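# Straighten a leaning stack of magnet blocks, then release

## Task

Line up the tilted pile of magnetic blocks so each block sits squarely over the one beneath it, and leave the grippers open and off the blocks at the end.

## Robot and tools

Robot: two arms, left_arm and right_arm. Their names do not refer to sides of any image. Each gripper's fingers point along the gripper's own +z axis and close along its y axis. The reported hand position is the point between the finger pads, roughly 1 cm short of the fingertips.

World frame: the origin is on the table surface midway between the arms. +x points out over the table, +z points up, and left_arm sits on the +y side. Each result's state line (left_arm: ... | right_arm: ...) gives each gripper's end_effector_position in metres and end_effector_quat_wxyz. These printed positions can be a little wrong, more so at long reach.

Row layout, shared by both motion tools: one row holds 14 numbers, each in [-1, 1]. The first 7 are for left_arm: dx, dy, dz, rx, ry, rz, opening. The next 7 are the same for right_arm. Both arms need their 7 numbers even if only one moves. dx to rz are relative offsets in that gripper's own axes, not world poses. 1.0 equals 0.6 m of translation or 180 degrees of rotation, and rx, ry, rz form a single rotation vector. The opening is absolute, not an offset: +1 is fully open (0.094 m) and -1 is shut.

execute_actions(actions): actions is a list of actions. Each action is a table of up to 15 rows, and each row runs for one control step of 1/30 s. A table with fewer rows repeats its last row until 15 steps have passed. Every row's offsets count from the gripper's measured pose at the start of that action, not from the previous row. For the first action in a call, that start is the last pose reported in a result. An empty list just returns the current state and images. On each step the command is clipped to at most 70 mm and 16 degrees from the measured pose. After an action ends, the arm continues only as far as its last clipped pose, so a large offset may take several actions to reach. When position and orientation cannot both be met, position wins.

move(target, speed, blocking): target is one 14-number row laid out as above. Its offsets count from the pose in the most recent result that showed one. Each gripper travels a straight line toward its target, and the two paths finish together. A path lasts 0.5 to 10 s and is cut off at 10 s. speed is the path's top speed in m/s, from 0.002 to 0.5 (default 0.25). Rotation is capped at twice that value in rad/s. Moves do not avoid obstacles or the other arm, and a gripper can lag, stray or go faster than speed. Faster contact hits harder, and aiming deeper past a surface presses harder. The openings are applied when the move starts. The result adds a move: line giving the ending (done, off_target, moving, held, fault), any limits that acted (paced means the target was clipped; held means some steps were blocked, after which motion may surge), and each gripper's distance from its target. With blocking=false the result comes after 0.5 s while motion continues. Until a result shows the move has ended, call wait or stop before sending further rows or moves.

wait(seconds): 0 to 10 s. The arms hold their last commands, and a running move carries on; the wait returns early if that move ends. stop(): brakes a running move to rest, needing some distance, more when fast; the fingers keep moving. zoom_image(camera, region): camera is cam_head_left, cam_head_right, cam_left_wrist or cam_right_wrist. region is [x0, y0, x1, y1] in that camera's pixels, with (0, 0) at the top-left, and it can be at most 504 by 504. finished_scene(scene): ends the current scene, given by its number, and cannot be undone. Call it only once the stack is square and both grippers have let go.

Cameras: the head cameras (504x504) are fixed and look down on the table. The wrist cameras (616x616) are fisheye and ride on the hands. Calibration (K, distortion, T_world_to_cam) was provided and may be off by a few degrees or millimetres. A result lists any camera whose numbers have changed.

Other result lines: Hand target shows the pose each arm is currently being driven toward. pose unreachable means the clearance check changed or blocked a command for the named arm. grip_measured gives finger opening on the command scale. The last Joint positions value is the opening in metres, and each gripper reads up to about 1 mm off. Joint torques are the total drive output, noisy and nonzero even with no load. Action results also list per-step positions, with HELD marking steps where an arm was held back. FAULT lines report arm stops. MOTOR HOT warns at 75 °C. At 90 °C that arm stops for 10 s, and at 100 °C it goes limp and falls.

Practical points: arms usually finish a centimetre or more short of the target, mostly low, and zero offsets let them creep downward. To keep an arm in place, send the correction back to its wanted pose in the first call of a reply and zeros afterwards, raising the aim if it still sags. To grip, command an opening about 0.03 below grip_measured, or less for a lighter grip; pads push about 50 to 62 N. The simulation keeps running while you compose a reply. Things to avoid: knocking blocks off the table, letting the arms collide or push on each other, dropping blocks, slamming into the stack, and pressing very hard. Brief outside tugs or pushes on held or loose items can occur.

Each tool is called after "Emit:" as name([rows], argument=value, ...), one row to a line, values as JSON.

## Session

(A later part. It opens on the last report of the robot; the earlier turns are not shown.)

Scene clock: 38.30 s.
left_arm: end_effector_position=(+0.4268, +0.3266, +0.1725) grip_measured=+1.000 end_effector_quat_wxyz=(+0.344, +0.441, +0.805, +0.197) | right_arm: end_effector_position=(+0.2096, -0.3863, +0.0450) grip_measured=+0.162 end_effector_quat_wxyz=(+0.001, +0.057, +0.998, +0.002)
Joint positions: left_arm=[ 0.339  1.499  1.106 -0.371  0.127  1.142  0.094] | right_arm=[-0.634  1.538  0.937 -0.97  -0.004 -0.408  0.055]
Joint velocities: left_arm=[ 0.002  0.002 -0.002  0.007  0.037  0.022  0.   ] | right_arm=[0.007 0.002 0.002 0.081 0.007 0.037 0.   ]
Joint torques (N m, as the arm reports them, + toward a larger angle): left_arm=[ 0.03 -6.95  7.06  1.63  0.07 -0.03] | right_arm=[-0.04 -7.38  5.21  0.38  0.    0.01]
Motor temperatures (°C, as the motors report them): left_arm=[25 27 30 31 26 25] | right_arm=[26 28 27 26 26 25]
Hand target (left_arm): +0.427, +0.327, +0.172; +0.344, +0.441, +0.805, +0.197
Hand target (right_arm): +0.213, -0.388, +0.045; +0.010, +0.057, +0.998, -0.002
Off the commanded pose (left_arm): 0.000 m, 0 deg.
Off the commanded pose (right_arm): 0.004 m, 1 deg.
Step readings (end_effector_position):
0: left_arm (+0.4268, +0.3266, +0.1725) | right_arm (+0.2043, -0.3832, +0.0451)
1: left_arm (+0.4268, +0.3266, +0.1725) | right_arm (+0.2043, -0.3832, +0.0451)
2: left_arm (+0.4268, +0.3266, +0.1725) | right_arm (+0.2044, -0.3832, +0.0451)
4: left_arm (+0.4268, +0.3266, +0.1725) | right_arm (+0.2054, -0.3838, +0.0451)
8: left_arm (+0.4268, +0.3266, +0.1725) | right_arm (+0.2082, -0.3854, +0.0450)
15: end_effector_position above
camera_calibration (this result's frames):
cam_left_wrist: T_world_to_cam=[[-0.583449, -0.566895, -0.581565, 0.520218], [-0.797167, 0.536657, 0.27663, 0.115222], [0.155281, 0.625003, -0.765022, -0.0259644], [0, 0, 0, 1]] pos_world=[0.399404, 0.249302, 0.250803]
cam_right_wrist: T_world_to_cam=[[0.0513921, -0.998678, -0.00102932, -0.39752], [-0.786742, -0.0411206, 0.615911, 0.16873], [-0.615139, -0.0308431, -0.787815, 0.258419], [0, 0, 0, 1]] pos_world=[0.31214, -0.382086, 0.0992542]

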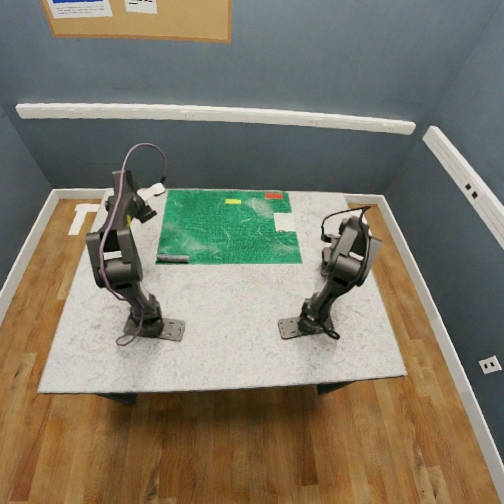

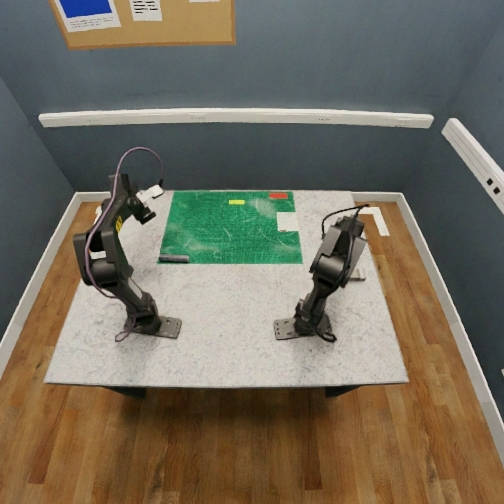

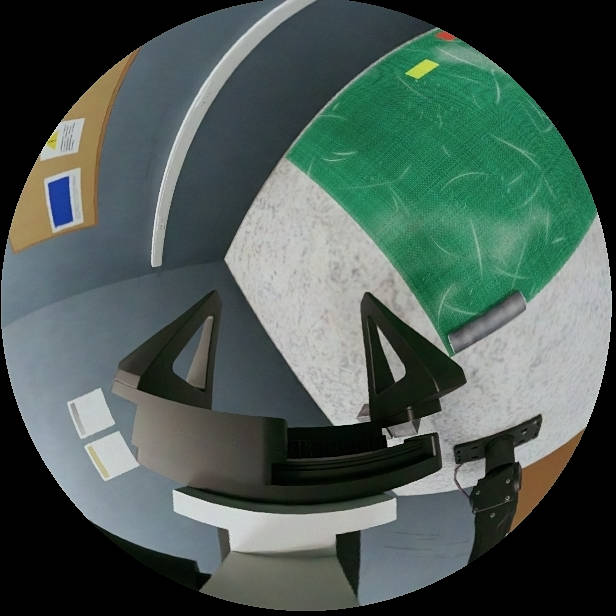

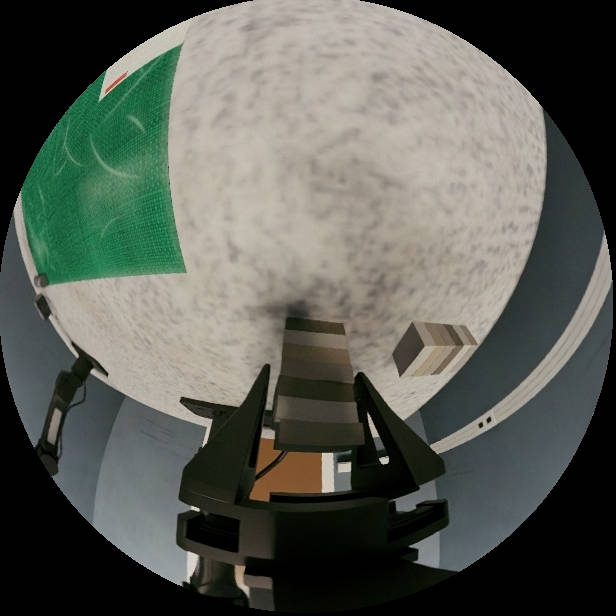

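Emit:
execute_actions([
  [[0,0,0,0,0,0,1,0,0,0,0,0,0,0.13],[0,0,0,0,0,0,1,0,0,0,0,0,0,0.10],[0,0,0,0,0,0,1,0,0,0,0,0,0,0.07],[0,0,0,0,0,0,1,0,0,0,0,0,0,0.04],[0,0,0,0,0,0,1,0,0,0,0,0,0,0.01],[0,0,0,0,0,0,1,0,0,0,0,0,0,-0.01],[0,0,0,0,0,0,1,0,0,0,0,0,0,-0.03],[0,0,0,0,0,0,1,0,0,0,0,0,0,-0.045],[0,0,0,0,0,0,1,0,0,0,0,0,0,-0.06],[0,0,0,0,0,0,1,0,0,0,0,0,0,-0.07],[0,0,0,0,0,0,1,0,0,0,0,0,0,-0.08],[0,0,0,0,0,0,1,0,0,0,0,0,0,-0.09],[0,0,0,0,0,0,1,0,0,0,0,0,0,-0.10],[0,0,0,0,0,0,1,0,0,0,0,0,0,-0.11],[0,0,0,0,0,0,1,0,0,0,0,0,0,-0.12]],
  [[0,0,0,0,0,0,1,0,0,0,0,0,0,-0.13],[0,0,0,0,0,0,1,0,0,0,0,0,0,-0.14],[0,0,0,0,0,0,1,0,0,0,0,0,0,-0.15],[0,0,0,0,0,0,1,0,0,0,0,0,0,-0.16],[0,0,0,0,0,0,1,0,0,0,0,0,0,-0.17],[0,0,0,0,0,0,1,0,0,0,0,0,0,-0.18],[0,0,0,0,0,0,1,0,0,0,0,0,0,-0.19],[0,0,0,0,0,0,1,0,0,0,0,0,0,-0.20]],
])

Emit:
zoom_image(camera="cam_right_wrist", region=[220, 300, 410, 500])

Scene clock: 40.43 s.
left_arm: end_effector_position=(+0.4268, +0.3266, +0.1725) grip_measured=+1.000 end_effector_quat_wxyz=(+0.344, +0.441, +0.805, +0.197) | right_arm: end_effector_position=(+0.2094, -0.3862, +0.0450) grip_measured=-0.137 end_effector_quat_wxyz=(+0.000, +0.057, +0.998, +0.002)
Joint positions: left_arm=[ 0.339  1.499  1.106 -0.371  0.127  1.142  0.094] | right_arm=[-0.634  1.538  0.937 -0.971 -0.004 -0.408  0.041]
Joint velocities: left_arm=[-0.002 -0.017  0.002 -0.037 -0.022 -0.051  0.   ] | right_arm=[-0.012 -0.002 -0.002 -0.037 -0.051  0.007  0.002]
Joint torques (N m, as the arm reports them, + toward a larger angle): left_arm=[ 0.03 -6.95  7.07  1.64  0.07 -0.01] | right_arm=[ 0.   -6.84  5.57  0.14  0.   -0.01]
Motor temperatures (°C, as the motors report them): left_arm=[25 27 30 31 26 25] | right_arm=[26 28 27 26 26 25]
Hand target (left_arm): +0.427, +0.327, +0.172; +0.344, +0.441, +0.805, +0.197
Hand target (right_arm): +0.209, -0.386, +0.045; +0.001, +0.057, +0.998, +0.002
Off the commanded pose (left_arm): 0.000 m, 0 deg.
Off the commanded pose (right_arm): 0.000 m, 0 deg.
Step readings (end_effector_position; steps 1 to 15: 1st action; 16 to 30: 2nd action):
0: left_arm (+0.4268, +0.3266, +0.1725) | right_arm (+0.2100, -0.3865, +0.0450)
1: left_arm (+0.4268, +0.3266, +0.1725) | right_arm (+0.2100, -0.3865, +0.0450)
2: left_arm (+0.4268, +0.3266, +0.1725) | right_arm (+0.2100, -0.3865, +0.0450)
4: left_arm (+0.4268, +0.3266, +0.1725) | right_arm (+0.2100, -0.3865, +0.0450)
8: left_arm (+0.4268, +0.3266, +0.1725) | right_arm (+0.2099, -0.3862, +0.0450)
15: left_arm (+0.4268, +0.3266, +0.1725) | right_arm (+0.2094, -0.3861, +0.0450)
16: left_arm (+0.4268, +0.3266, +0.1725) | right_arm (+0.2094, -0.3862, +0.0450)
17: left_arm (+0.4268, +0.3266, +0.1725) | right_arm (+0.2094, -0.3862, +0.0450)
19: left_arm (+0.4268, +0.3266, +0.1725) | right_arm (+0.2094, -0.3862, +0.0450)
23: left_arm (+0.4268, +0.3266, +0.1725) | right_arm (+0.2094, -0.3862, +0.0450)
30: end_effector_position above
camera_calibration (this result's frames):
cam_left_wrist: T_world_to_cam=[[-0.583449, -0.566895, -0.581565, 0.520218], [-0.797167, 0.536657, 0.27663, 0.115222], [0.155281, 0.625003, -0.765022, -0.0259644], [0, 0, 0, 1]] pos_world=[0.399404, 0.249302, 0.250803]
cam_right_wrist: T_world_to_cam=[[0.0513908, -0.998678, -0.0013294, -0.397409], [-0.786013, -0.0412684, 0.616831, 0.168262], [-0.61607, -0.0306545, -0.787095, 0.258484], [0, 0, 0, 1]] pos_world=[0.311924, -0.382016, 0.0991341]

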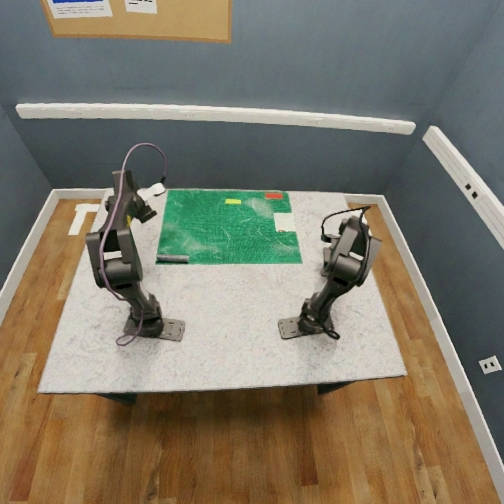

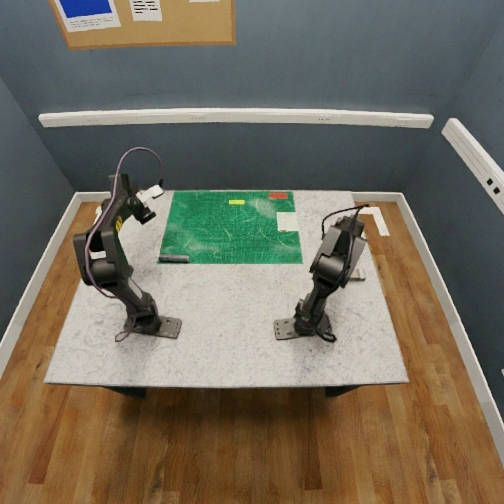

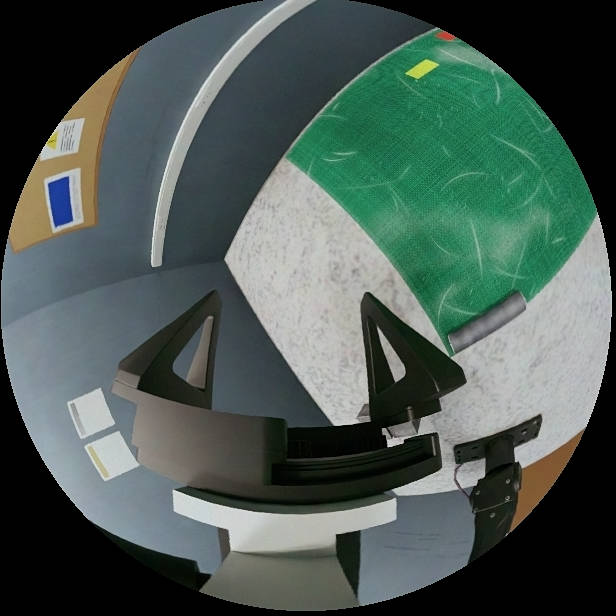

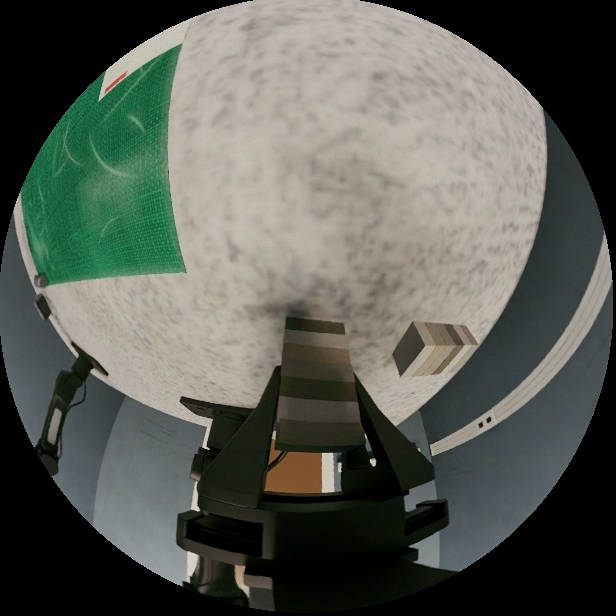

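Region (220, 300, 410, 500) of cam_right_wrist's 616x616 image, scaled by 2.520, with more detail than that image has; it fills the left 479 columns of this view, and the rest is white.

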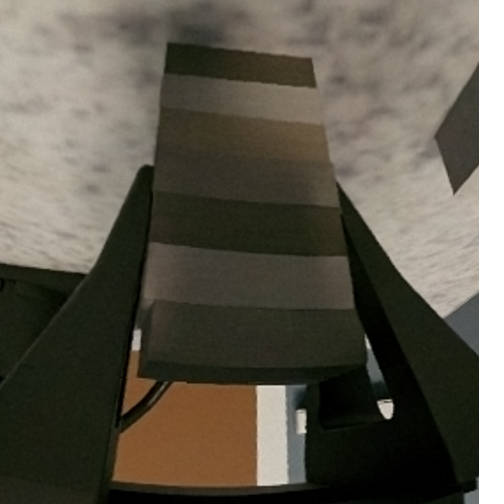

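Emit:
execute_actions([
  [[0,0,0,0,0,0,1,0,0,0,0,0,0,-0.15],[0,0,0,0,0,0,1,0,0,0,0,0,0,-0.11],[0,0,0,0,0,0,1,0,0,0,0,0,0,-0.06],[0,0,0,0,0,0,1,0,0,0,0,0,0,0.0],[0,0,0,0,0,0,1,0,0,0,0,0,0,0.06],[0,0,0,0,0,0,1,-0.001,0,-0.004,0,-0.001,0,0.12],[0,0,0,0,0,0,1,-0.003,-0.001,-0.009,0.001,-0.002,0,0.16],[0,0,0,0,0,0,1,-0.005,-0.002,-0.015,0.002,-0.004,0,0.16],[0,0,0,0,0,0,1,-0.007,-0.003,-0.021,0.0025,-0.006,0,0.16],[0,0,0,0,0,0,1,-0.009,-0.004,-0.027,0.003,-0.008,0,0.16],[0,0,0,0,0,0,1,-0.011,-0.005,-0.033,0.004,-0.0095,0,0.16],[0,0,0,0,0,0,1,-0.013,-0.0055,-0.039,0.005,-0.011,0,0.16],[0,0,0,0,0,0,1,-0.014,-0.006,-0.044,0.0055,-0.012,0,0.16],[0,0,0,0,0,0,1,-0.015,-0.0065,-0.048,0.0057,-0.013,0,0.16]],
])

Emit:
wait(seconds=0.4)

Scene clock: 41.93 s.
left_arm: end_effector_position=(+0.4268, +0.3266, +0.1725) grip_measured=+1.000 end_effector_quat_wxyz=(+0.344, +0.441, +0.805, +0.197) | right_arm: end_effector_position=(+0.2095, -0.3863, +0.0541) grip_measured=+0.158 end_effector_quat_wxyz=(-0.001, +0.057, +0.998, +0.003)
Joint positions: left_arm=[ 0.339  1.499  1.106 -0.371  0.127  1.142  0.094] | right_arm=[-0.634  1.53   0.968 -1.014 -0.004 -0.408  0.054]
Joint velocities: left_arm=[ 0.002  0.002 -0.017 -0.066 -0.051  0.095  0.   ] | right_arm=[-0.012 -0.134  0.242 -0.154  0.022  0.022 -0.   ]
Joint torques (N m, as the arm reports them, + toward a larger angle): left_arm=[ 0.03 -6.95  7.08  1.64  0.07 -0.02] | right_arm=[-0.08 -9.44  7.62  0.07  0.01 -0.03]
Motor temperatures (°C, as the motors report them): left_arm=[25 27 30 31 26 25] | right_arm=[26 28 27 26 26 25]
Hand target (left_arm): +0.427, +0.327, +0.172; +0.344, +0.441, +0.805, +0.197
Hand target (right_arm): +0.217, -0.391, +0.073; +0.021, +0.057, +0.998, -0.008
Off the commanded pose (left_arm): 0.000 m, 0 deg.
Off the commanded pose (right_arm): 0.022 m, 3 deg.
Step readings (end_effector_position):
0: left_arm (+0.4268, +0.3266, +0.1725) | right_arm (+0.2094, -0.3862, +0.0450)
1: left_arm (+0.4268, +0.3266, +0.1725) | right_arm (+0.2094, -0.3862, +0.0450)
2: left_arm (+0.4268, +0.3266, +0.1725) | right_arm (+0.2094, -0.3862, +0.0450)
4: left_arm (+0.4268, +0.3266, +0.1725) | right_arm (+0.2093, -0.3862, +0.0450)
8: left_arm (+0.4268, +0.3266, +0.1725) | right_arm (+0.2091, -0.3861, +0.0450)
15: end_effector_position above
camera_calibration (this result's frames):
cam_left_wrist: T_world_to_cam=[[-0.583449, -0.566895, -0.581565, 0.520218], [-0.797167, 0.536657, 0.27663, 0.115222], [0.155281, 0.625003, -0.765022, -0.0259644], [0, 0, 0, 1]] pos_world=[0.399404, 0.249302, 0.250803]
cam_right_wrist: T_world_to_cam=[[0.0513832, -0.998674, -0.00328437, -0.397452], [-0.783646, -0.0423579, 0.619762, 0.161683], [-0.619079, -0.0292715, -0.784783, 0.266755], [0, 0, 0, 1]] pos_world=[0.312267, -0.382268, 0.107835]

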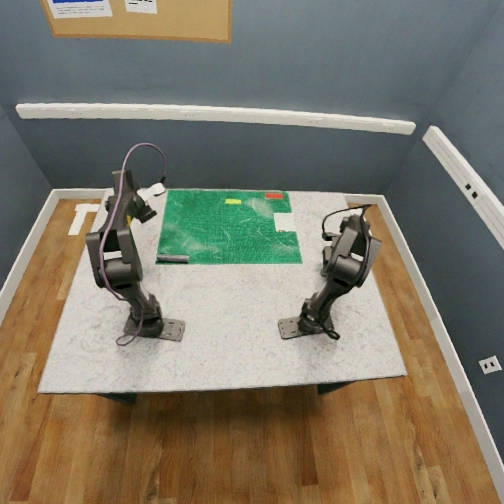

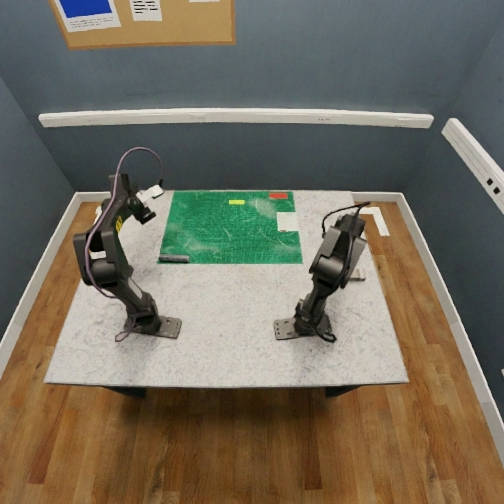

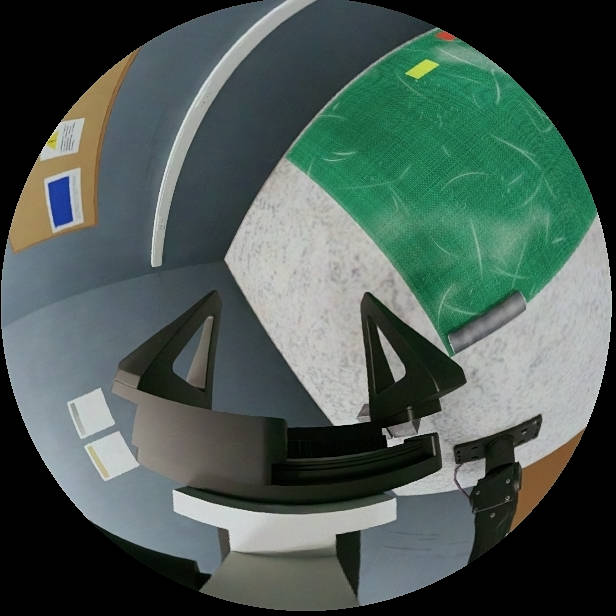

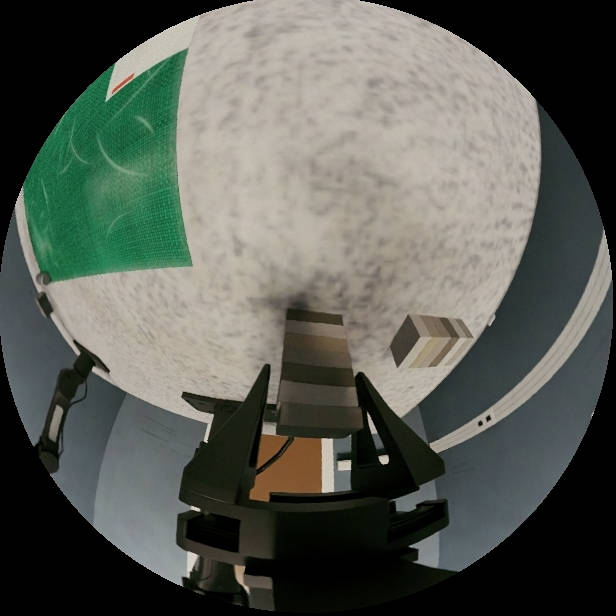

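Scene clock: 42.33 s.
left_arm: end_effector_position=(+0.4268, +0.3266, +0.1725) grip_measured=+1.000 end_effector_quat_wxyz=(+0.344, +0.441, +0.805, +0.197) | right_arm: end_effector_position=(+0.2118, -0.3877, +0.0613) grip_measured=+0.158 end_effector_quat_wxyz=(+0.005, +0.057, +0.998, -0.001)
Joint positions: left_arm=[ 0.339  1.499  1.106 -0.371  0.127  1.142  0.094] | right_arm=[-0.634  1.517  0.986 -1.029 -0.004 -0.408  0.054]
Joint velocities: left_arm=[-0.022  0.012 -0.002 -0.007  0.022 -0.007  0.   ] | right_arm=[-0.017  0.007  0.012 -0.037 -0.022  0.051  0.   ]
Joint torques (N m, as the arm reports them, + toward a larger angle): left_arm=[ 0.02 -6.92  7.03  1.63  0.07 -0.02] | right_arm=[-0.12 -8.92  7.61  0.08  0.   -0.04]
Motor temperatures (°C, as the motors report them): left_arm=[25 27 30 31 26 25] | right_arm=[26 28 27 26 26 25]
Hand target (left_arm): +0.427, +0.327, +0.172; +0.344, +0.441, +0.805, +0.197
Hand target (right_arm): +0.217, -0.391, +0.073; +0.021, +0.057, +0.998, -0.008
Off the commanded pose (left_arm): 0.000 m, 0 deg.
Off the commanded pose (right_arm): 0.014 m, 2 deg.
wait: 0.40 s; no rest
camera_calibration (this result's frames):
cam_left_wrist: T_world_to_cam=[[-0.583449, -0.566895, -0.581565, 0.520218], [-0.797167, 0.536657, 0.27663, 0.115222], [0.155281, 0.625003, -0.765022, -0.0259644], [0, 0, 0, 1]] pos_world=[0.399404, 0.249302, 0.250803]
cam_right_wrist: T_world_to_cam=[[0.0513735, -0.998668, 0.00478326, -0.399385], [-0.791577, -0.0377991, 0.6099, 0.163061], [-0.608907, -0.035119, -0.792464, 0.269856], [0, 0, 0, 1]] pos_world=[0.31391, -0.383212, 0.116311]

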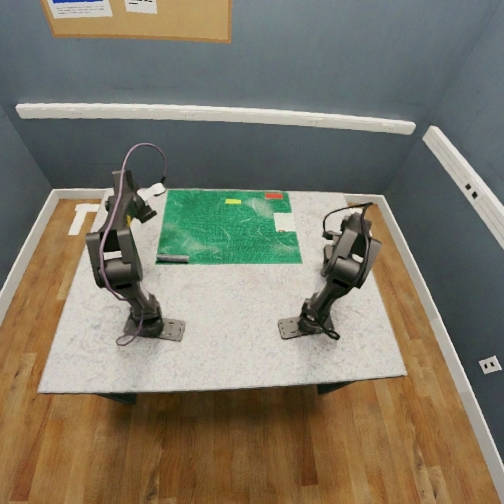

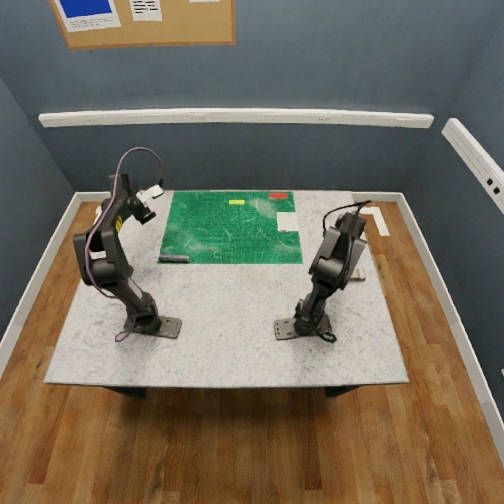

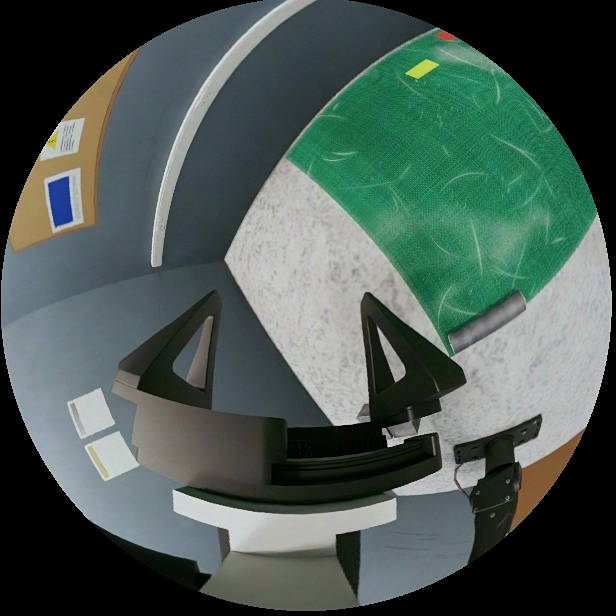

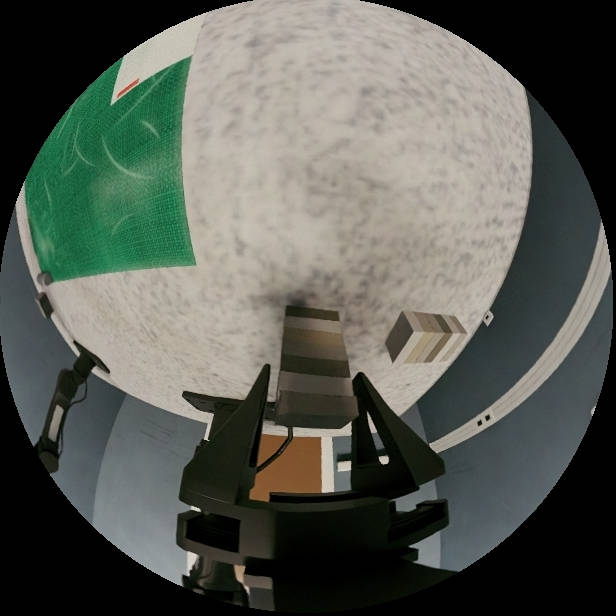

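Emit:
execute_actions([
  [[0,0,0,0,0,0,1,0.003,0.0013,0,-0.0011,0.0026,0,0.14],[0,0,0,0,0,0,1,0.006,0.0026,0,-0.0023,0.0052,0,0.11],[0,0,0,0,0,0,1,0.006,0.0026,0,-0.0023,0.0052,0,0.08],[0,0,0,0,0,0,1,0.006,0.0026,0,-0.0023,0.0052,0,0.05]],
])

Scene clock: 43.10 s.
left_arm: end_effector_position=(+0.4268, +0.3266, +0.1725) grip_measured=+1.000 end_effector_quat_wxyz=(+0.344, +0.441, +0.805, +0.197) | right_arm: end_effector_position=(+0.2106, -0.3870, +0.0613) grip_measured=+0.052 end_effector_quat_wxyz=(+0.003, +0.057, +0.998, +0.001)
Joint positions: left_arm=[ 0.339  1.499  1.106 -0.371  0.127  1.142  0.094] | right_arm=[-0.634  1.517  0.986 -1.035 -0.004 -0.408  0.049]
Joint velocities: left_arm=[-0.032 -0.022 -0.002 -0.022 -0.007  0.007  0.   ] | right_arm=[-0.017 -0.007  0.007  0.022 -0.007 -0.037  0.001]
Joint torques (N m, as the arm reports them, + toward a larger angle): left_arm=[ 0.04 -6.95  7.05  1.63  0.07 -0.01] | right_arm=[ 0.   -6.66  5.82  0.05  0.02 -0.01]
Motor temperatures (°C, as the motors report them): left_arm=[25 27 30 31 26 25] | right_arm=[26 28 27 26 26 25]
Hand target (left_arm): +0.427, +0.327, +0.172; +0.344, +0.441, +0.805, +0.197
Hand target (right_arm): +0.208, -0.386, +0.061; -0.003, +0.056, +0.998, +0.003
Off the commanded pose (left_arm): 0.000 m, 0 deg.
Off the commanded pose (right_arm): 0.003 m, 1 deg.
Step readings (end_effector_position):
0: left_arm (+0.4268, +0.3266, +0.1725) | right_arm (+0.2114, -0.3874, +0.0613)
1: left_arm (+0.4268, +0.3266, +0.1725) | right_arm (+0.2114, -0.3874, +0.0613)
2: left_arm (+0.4268, +0.3266, +0.1725) | right_arm (+0.2114, -0.3874, +0.0613)
4: left_arm (+0.4268, +0.3266, +0.1725) | right_arm (+0.2111, -0.3873, +0.0613)
8: left_arm (+0.4268, +0.3266, +0.1725) | right_arm (+0.2108, -0.3871, +0.0613)
15: end_effector_position above
camera_calibration (this result's frames):
cam_left_wrist: T_world_to_cam=[[-0.583449, -0.566895, -0.581565, 0.520218], [-0.797167, 0.536657, 0.27663, 0.115222], [0.155281, 0.625003, -0.765022, -0.0259644], [0, 0, 0, 1]] pos_world=[0.399404, 0.249302, 0.250803]
cam_right_wrist: T_world_to_cam=[[0.0513895, -0.998677, 0.00168035, -0.39843], [-0.788541, -0.0395438, 0.613709, 0.160569], [-0.612831, -0.0328632, -0.789531, 0.270643], [0, 0, 0, 1]] pos_world=[0.312949, -0.382659, 0.115808]

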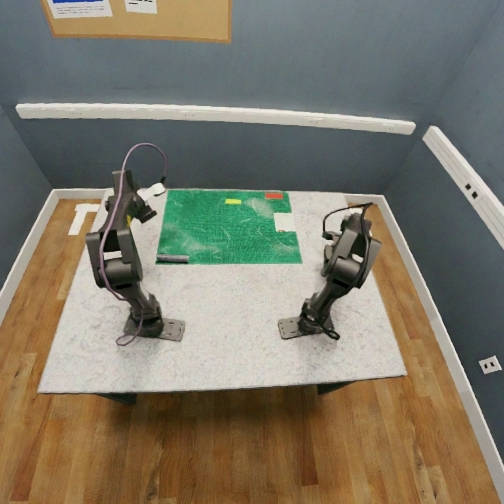

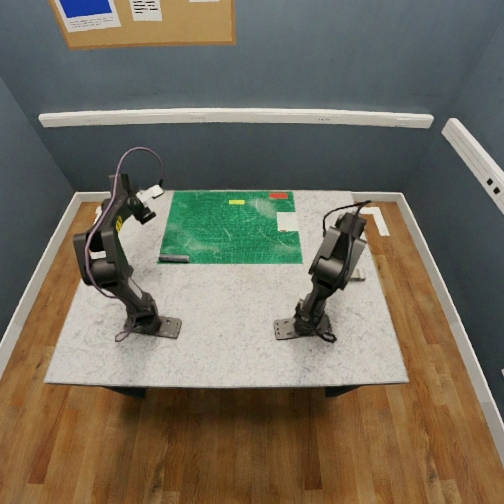

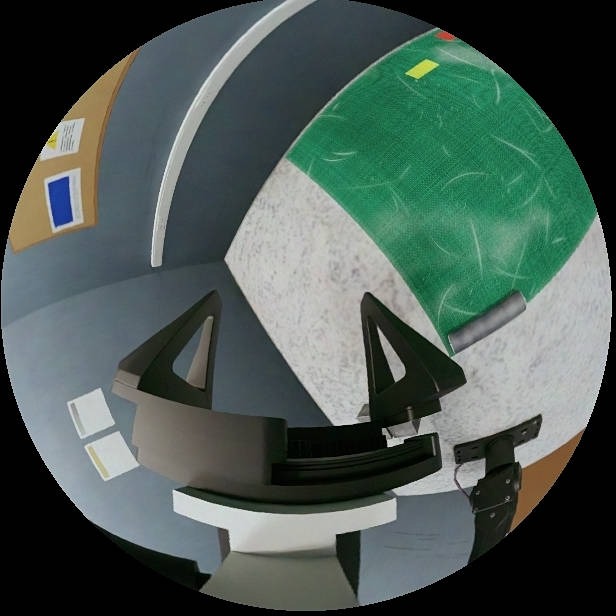

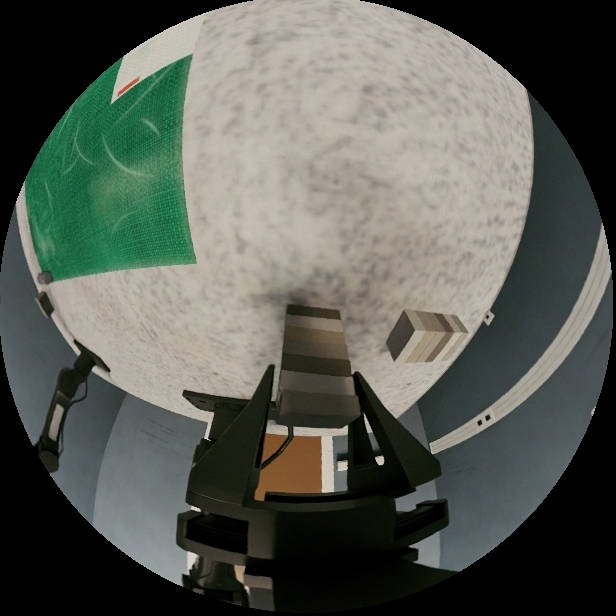

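Emit:
execute_actions([
  [[0,0,0,0,0,0,1,0.006,0.0026,0,-0.0023,0.0052,0,0.04],[0,0,0,0,0,0,1,0.006,0.0026,0,-0.0023,0.0052,0,0.03],[0,0,0,0,0,0,1,0.006,0.0026,0,-0.0023,0.0052,0,0.02],[0,0,0,0,0,0,1,0.006,0.0026,0,-0.0023,0.0052,0,0.01],[0,0,0,0,0,0,1,0.006,0.0026,0,-0.0023,0.0052,0,0.0],[0,0,0,0,0,0,1,0.006,0.0026,0,-0.0023,0.0052,0,-0.01],[0,0,0,0,0,0,1,0.006,0.0026,0,-0.0023,0.0052,0,-0.02],[0,0,0,0,0,0,1,0.006,0.0026,0,-0.0023,0.0052,0,-0.03],[0,0,0,0,0,0,1,0.006,0.0026,0,-0.0023,0.0052,0,-0.04],[0,0,0,0,0,0,1,0.006,0.0026,0,-0.0023,0.0052,0,-0.05],[0,0,0,0,0,0,1,0.006,0.0026,0,-0.0023,0.0052,0,-0.06],[0,0,0,0,0,0,1,0.006,0.0026,0,-0.0023,0.0052,0,-0.07],[0,0,0,0,0,0,1,0.006,0.0026,0,-0.0023,0.0052,0,-0.08],[0,0,0,0,0,0,1,0.006,0.0026,0,-0.0023,0.0052,0,-0.09],[0,0,0,0,0,0,1,0.006,0.0026,0,-0.0023,0.0052,0,-0.10]],
  [[0,0,0,0,0,0,1,0,0,0,0,0,0,-0.11],[0,0,0,0,0,0,1,0,0,0,0,0,0,-0.12],[0,0,0,0,0,0,1,0,0,0,0,0,0,-0.13],[0,0,0,0,0,0,1,0,0,0,0,0,0,-0.14],[0,0,0,0,0,0,1,0,0,0,0,0,0,-0.15],[0,0,0,0,0,0,1,0,0,0,0,0,0,-0.16],[0,0,0,0,0,0,1,0,0,0,0,0,0,-0.17],[0,0,0,0,0,0,1,0,0,0,0,0,0,-0.18],[0,0,0,0,0,0,1,0,0,0,0,0,0,-0.19],[0,0,0,0,0,0,1,0,0,0,0,0,0,-0.20]],
])

Emit:
zoom_image(camera="cam_right_wrist", region=[240, 290, 400, 460])

Scene clock: 44.73 s.
left_arm: end_effector_position=(+0.4268, +0.3266, +0.1725) grip_measured=+1.000 end_effector_quat_wxyz=(+0.344, +0.441, +0.805, +0.197) | right_arm: end_effector_position=(+0.2094, -0.3867, +0.0613) grip_measured=-0.136 end_effector_quat_wxyz=(-0.000, +0.057, +0.998, +0.001)
Joint positions: left_arm=[ 0.339  1.499  1.106 -0.371  0.127  1.142  0.094] | right_arm=[-0.634  1.517  0.986 -1.04  -0.002 -0.408  0.041]
Joint velocities: left_arm=[-0.007 -0.022  0.007 -0.022 -0.007  0.022  0.   ] | right_arm=[ 0.002 -0.012  0.012 -0.037 -0.007 -0.022  0.001]
Joint torques (N m, as the arm reports them, + toward a larger angle): left_arm=[ 0.03 -6.94  7.04  1.63  0.07 -0.03] | right_arm=[ 0.11 -6.8   5.7   0.17  0.    0.  ]
Motor temperatures (°C, as the motors report them): left_arm=[25 27 30 31 26 25] | right_arm=[26 28 27 26 26 25]
Hand target (left_arm): +0.427, +0.327, +0.172; +0.344, +0.441, +0.805, +0.197
Hand target (right_arm): +0.209, -0.387, +0.061; -0.000, +0.057, +0.998, +0.001
Off the commanded pose (left_arm): 0.000 m, 0 deg.
Off the commanded pose (right_arm): 0.000 m, 0 deg.
Step readings (end_effector_position; steps 1 to 15: 1st action; 16 to 30: 2nd action):
0: left_arm (+0.4268, +0.3266, +0.1725) | right_arm (+0.2106, -0.3870, +0.0613)
1: left_arm (+0.4268, +0.3266, +0.1725) | right_arm (+0.2105, -0.3869, +0.0613)
2: left_arm (+0.4268, +0.3266, +0.1725) | right_arm (+0.2104, -0.3868, +0.0613)
4: left_arm (+0.4268, +0.3266, +0.1725) | right_arm (+0.2100, -0.3866, +0.0613)
8: left_arm (+0.4268, +0.3266, +0.1725) | right_arm (+0.2096, -0.3864, +0.0613)
15: left_arm (+0.4268, +0.3266, +0.1725) | right_arm (+0.2094, -0.3867, +0.0613)
16: left_arm (+0.4268, +0.3266, +0.1725) | right_arm (+0.2094, -0.3867, +0.0613)
17: left_arm (+0.4268, +0.3266, +0.1725) | right_arm (+0.2094, -0.3867, +0.0613)
19: left_arm (+0.4268, +0.3266, +0.1725) | right_arm (+0.2094, -0.3867, +0.0613)
23: left_arm (+0.4268, +0.3266, +0.1725) | right_arm (+0.2094, -0.3867, +0.0613)
30: end_effector_position above
camera_calibration (this result's frames):
cam_left_wrist: T_world_to_cam=[[-0.583449, -0.566895, -0.581565, 0.520218], [-0.797167, 0.536657, 0.27663, 0.115222], [0.155281, 0.625003, -0.765022, -0.0259644], [0, 0, 0, 1]] pos_world=[0.399404, 0.249302, 0.250803]
cam_right_wrist: T_world_to_cam=[[0.0513925, -0.998678, 0.000593698, -0.397982], [-0.785309, -0.0400452, 0.617808, 0.158484], [-0.616967, -0.0322169, -0.786329, 0.270813], [0, 0, 0, 1]] pos_world=[0.311995, -0.382384, 0.115272]

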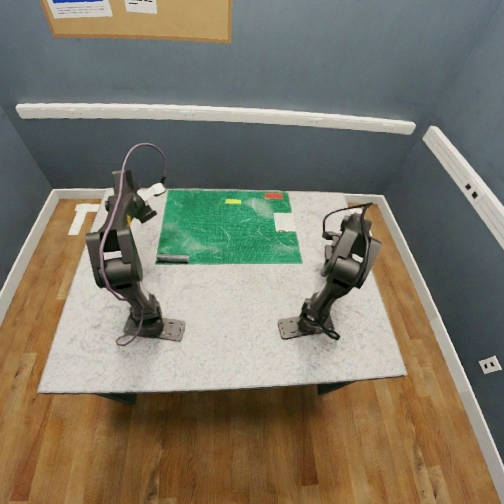

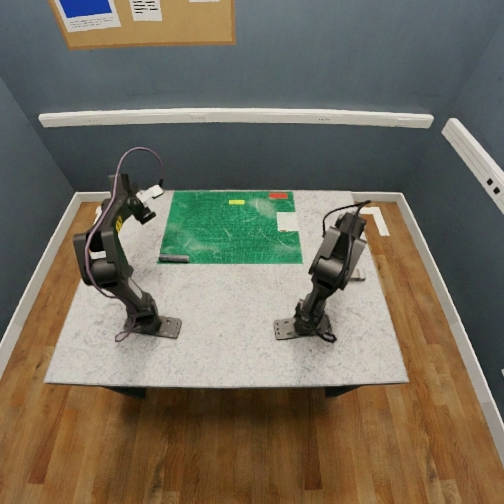

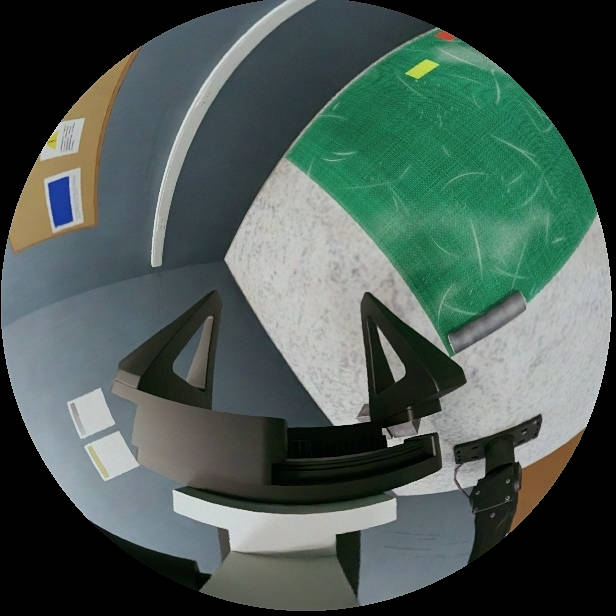

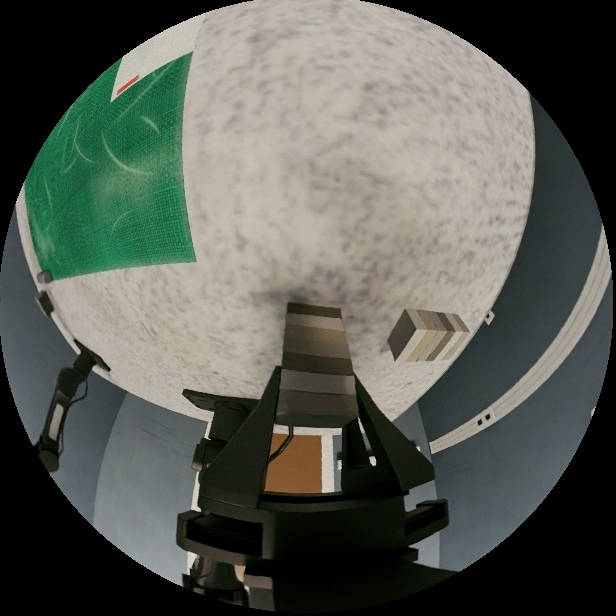

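Region (240, 290, 400, 460) of cam_right_wrist's 616x616 image, scaled by 2.965, with more detail than that image has; it fills the left 474 columns of this view, and the rest is white.

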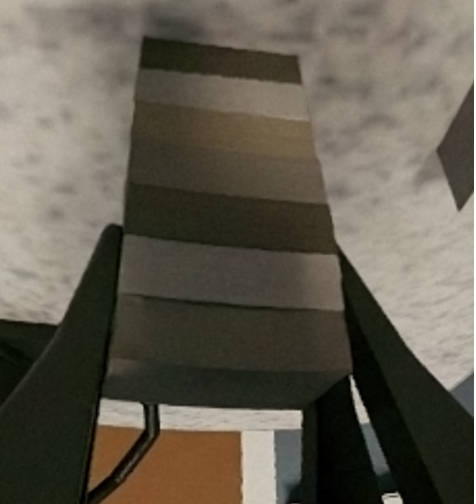

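Emit:
execute_actions([
  [[0,0,0,0,0,0,1,0,0,0,0,0,0,-0.15],[0,0,0,0,0,0,1,0,0,0,0,0,0,-0.11],[0,0,0,0,0,0,1,0,0,0,0,0,0,-0.05],[0,0,0,0,0,0,1,0,0,0,0,0,0,0.03],[0,0,0,0,0,0,1,0,0,0,0,0,0,0.11],[0,0,0,0,0,0,1,0,0,0,0,0,0,0.19],[0,0,0,0,0,0,1,0,0,0,0,0,0.004,0.27],[0,0,0,0,0,0,1,0,0,0,0,0,0.01,0.35],[0,0,0,0,0,0,1,0,0,0,0,0,0.018,0.43],[0,0,0,0,0,0,1,0,0,0,0,0,0.028,0.5],[0,0,0,0,0,0,1,0,0,0,0,0,0.04,0.55],[0,0,0,0,0,0,1,0,0,0,0,0,0.053,0.55],[0,0,0,0,0,0,1,0,0,0,0,0,0.067,0.55],[0,0,0,0,0,0,1,0,0,0,0,0,0.082,0.55],[0,0,0,0,0,0,1,0,0,0,0,0,0.097,0.55]],
])

Scene clock: 45.67 s.
left_arm: end_effector_position=(+0.4268, +0.3266, +0.1725) grip_measured=+1.000 end_effector_quat_wxyz=(+0.344, +0.441, +0.805, +0.197) | right_arm: end_effector_position=(+0.2094, -0.3867, +0.0613) grip_measured=+0.548 end_effector_quat_wxyz=(-0.000, +0.129, +0.992, +0.001)
Joint positions: left_arm=[ 0.339  1.499  1.106 -0.371  0.127  1.142  0.094] | right_arm=[-0.634  1.517  0.986 -1.04  -0.002 -0.263  0.073]
Joint velocities: left_arm=[-0.017 -0.017  0.002  0.051 -0.037 -0.051  0.   ] | right_arm=[-0.002 -0.007  0.007  0.022  0.051  0.886 -0.   ]
Joint torques (N m, as the arm reports them, + toward a larger angle): left_arm=[ 0.04 -6.94  7.06  1.64  0.07 -0.02] | right_arm=[-0.45 -6.8   5.66  0.16 -0.1  -0.01]
Motor temperatures (°C, as the motors report them): left_arm=[25 27 30 31 26 25] | right_arm=[26 28 27 26 26 25]
Hand target (left_arm): +0.427, +0.327, +0.172; +0.344, +0.441, +0.805, +0.197
Hand target (right_arm): +0.209, -0.387, +0.061; +0.001, +0.202, +0.979, +0.005
Off the commanded pose (left_arm): 0.000 m, 0 deg.
Off the commanded pose (right_arm): 0.000 m, 9 deg.
Step readings (end_effector_position):
0: left_arm (+0.4268, +0.3266, +0.1725) | right_arm (+0.2094, -0.3867, +0.0613)
1: left_arm (+0.4268, +0.3266, +0.1725) | right_arm (+0.2094, -0.3867, +0.0613)
2: left_arm (+0.4268, +0.3266, +0.1725) | right_arm (+0.2094, -0.3867, +0.0613)
4: left_arm (+0.4268, +0.3266, +0.1725) | right_arm (+0.2094, -0.3867, +0.0613)
8: left_arm (+0.4268, +0.3266, +0.1725) | right_arm (+0.2094, -0.3867, +0.0613)
15: end_effector_position above
camera_calibration (this result's frames):
cam_left_wrist: T_world_to_cam=[[-0.583449, -0.566895, -0.581565, 0.520218], [-0.797167, 0.536657, 0.27663, 0.115222], [0.155281, 0.625003, -0.765022, -0.0259644], [0, 0, 0, 1]] pos_world=[0.399404, 0.249302, 0.250803]
cam_right_wrist: T_world_to_cam=[[-0.0937885, -0.995592, 0.000594209, -0.366391], [-0.782655, 0.0740979, 0.618029, 0.202049], [-0.615349, 0.057499, -0.786155, 0.305153], [0, 0, 0, 1]] pos_world=[0.311547, -0.397293, 0.115243]

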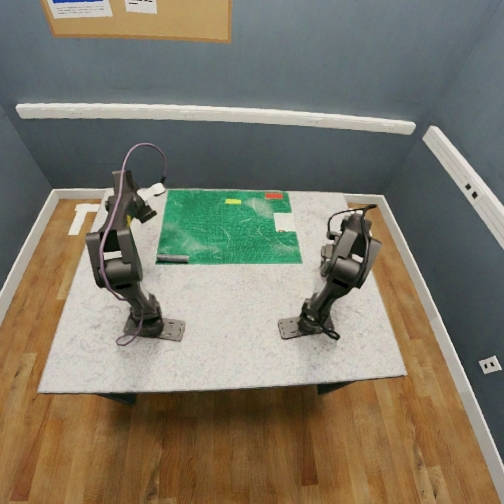

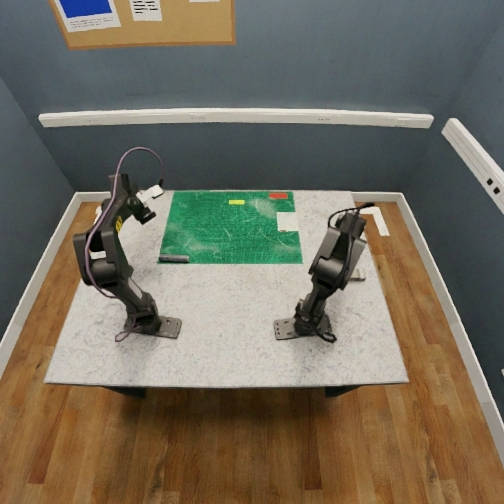

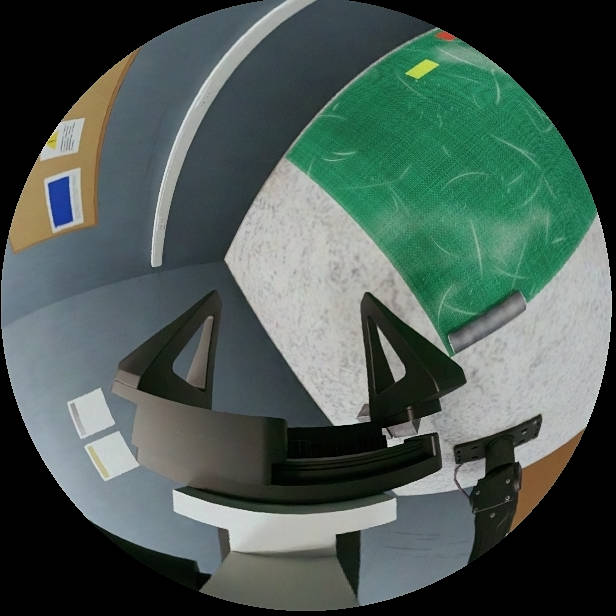

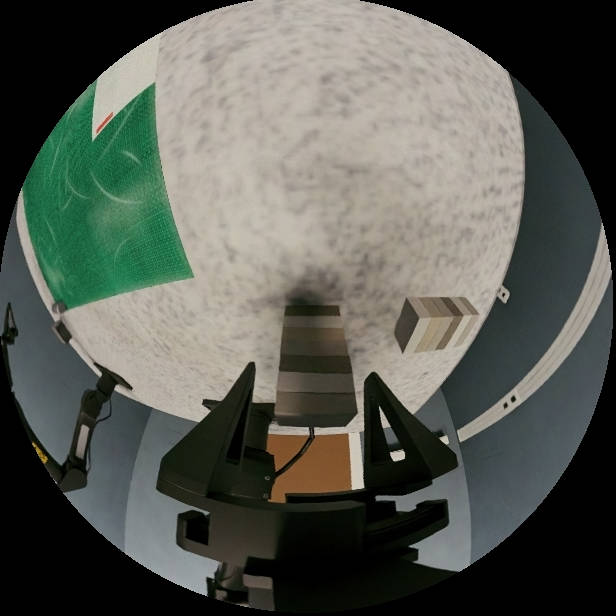

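Emit:
move(target=[0,0,0,0,0,0,1,0,0,0,0,0,0.457,0.55], speed=0.5)

Emit:
zoom_image(camera="cam_right_wrist", region=[240, 280, 400, 450])

Scene clock: 47.97 s.
left_arm: end_effector_position=(+0.4268, +0.3266, +0.1725) grip_measured=+1.000 end_effector_quat_wxyz=(+0.344, +0.441, +0.805, +0.197) | right_arm: end_effector_position=(+0.2100, -0.3856, +0.0613) grip_measured=+0.548 end_effector_quat_wxyz=(-0.002, +0.747, +0.665, +0.004)
Joint positions: left_arm=[ 0.339  1.499  1.106 -0.371  0.127  1.142  0.094] | right_arm=[-0.634  1.517  0.986 -1.04  -0.009  1.164  0.073]
Joint velocities: left_arm=[ 0.002  0.002 -0.007 -0.022 -0.095 -0.022  0.   ] | right_arm=[-0.007  0.022 -0.002  0.007 -0.007  0.022 -0.001]
Joint torques (N m, as the arm reports them, + toward a larger angle): left_arm=[ 0.04 -6.95  7.05  1.63  0.07 -0.02] | right_arm=[ 0.01 -6.84  5.67  0.14  0.05 -0.03]
Motor temperatures (°C, as the motors report them): left_arm=[25 27 30 31 26 25] | right_arm=[26 28 27 26 26 25]
Hand target (left_arm): +0.427, +0.327, +0.172; +0.344, +0.441, +0.805, +0.197
Hand target (right_arm): +0.209, -0.387, +0.061; -0.001, +0.749, +0.662, +0.001
Off the commanded pose (left_arm): 0.000 m, 0 deg.
Off the commanded pose (right_arm): 0.001 m, 1 deg.
move: done
camera_calibration (this result's frames):
cam_left_wrist: T_world_to_cam=[[-0.583449, -0.566895, -0.581565, 0.520218], [-0.797167, 0.536657, 0.27663, 0.115222], [0.155281, 0.625003, -0.765022, -0.0259644], [0, 0, 0, 1]] pos_world=[0.399404, 0.249302, 0.250803]
cam_right_wrist: T_world_to_cam=[[-0.998761, -0.0497504, -0.00131877, 0.189585], [-0.0396996, 0.780447, 0.62396, 0.318435], [-0.030013, 0.623239, -0.781455, 0.400418], [0, 0, 0, 1]] pos_world=[0.214009, -0.488646, 0.114468]

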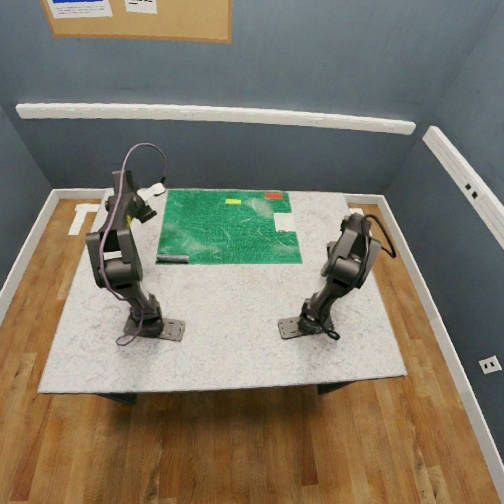

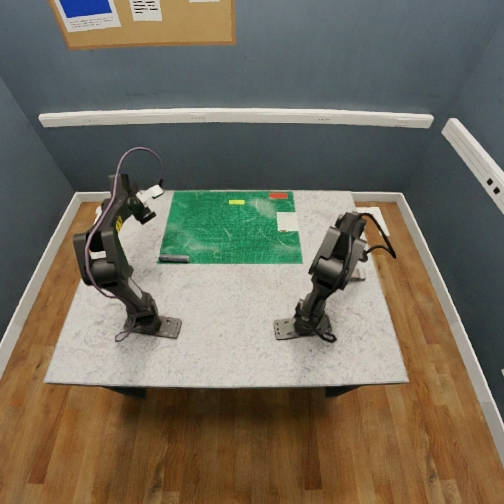

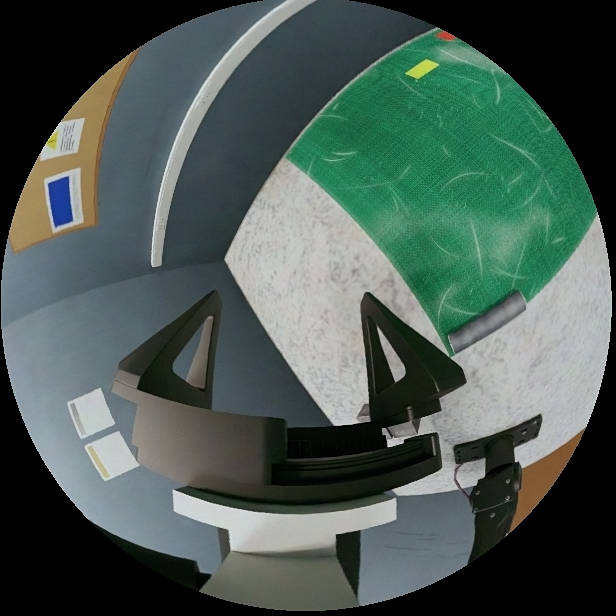

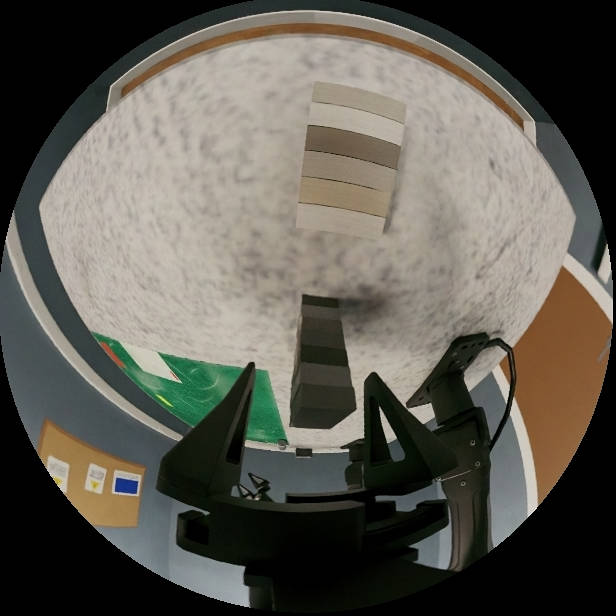

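Region (240, 280, 400, 450) of cam_right_wrist's 616x616 image, scaled by 2.965, with more detail than that image has; it fills the left 474 columns of this view, and the rest is white.

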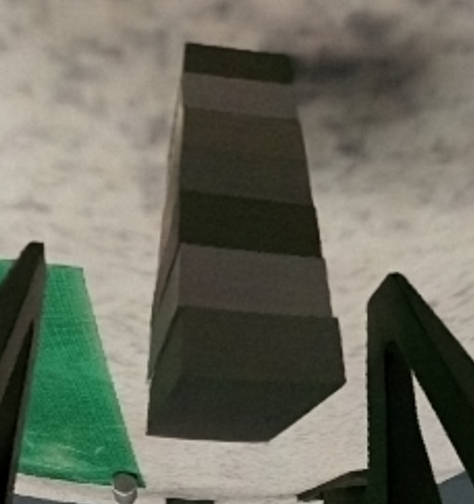

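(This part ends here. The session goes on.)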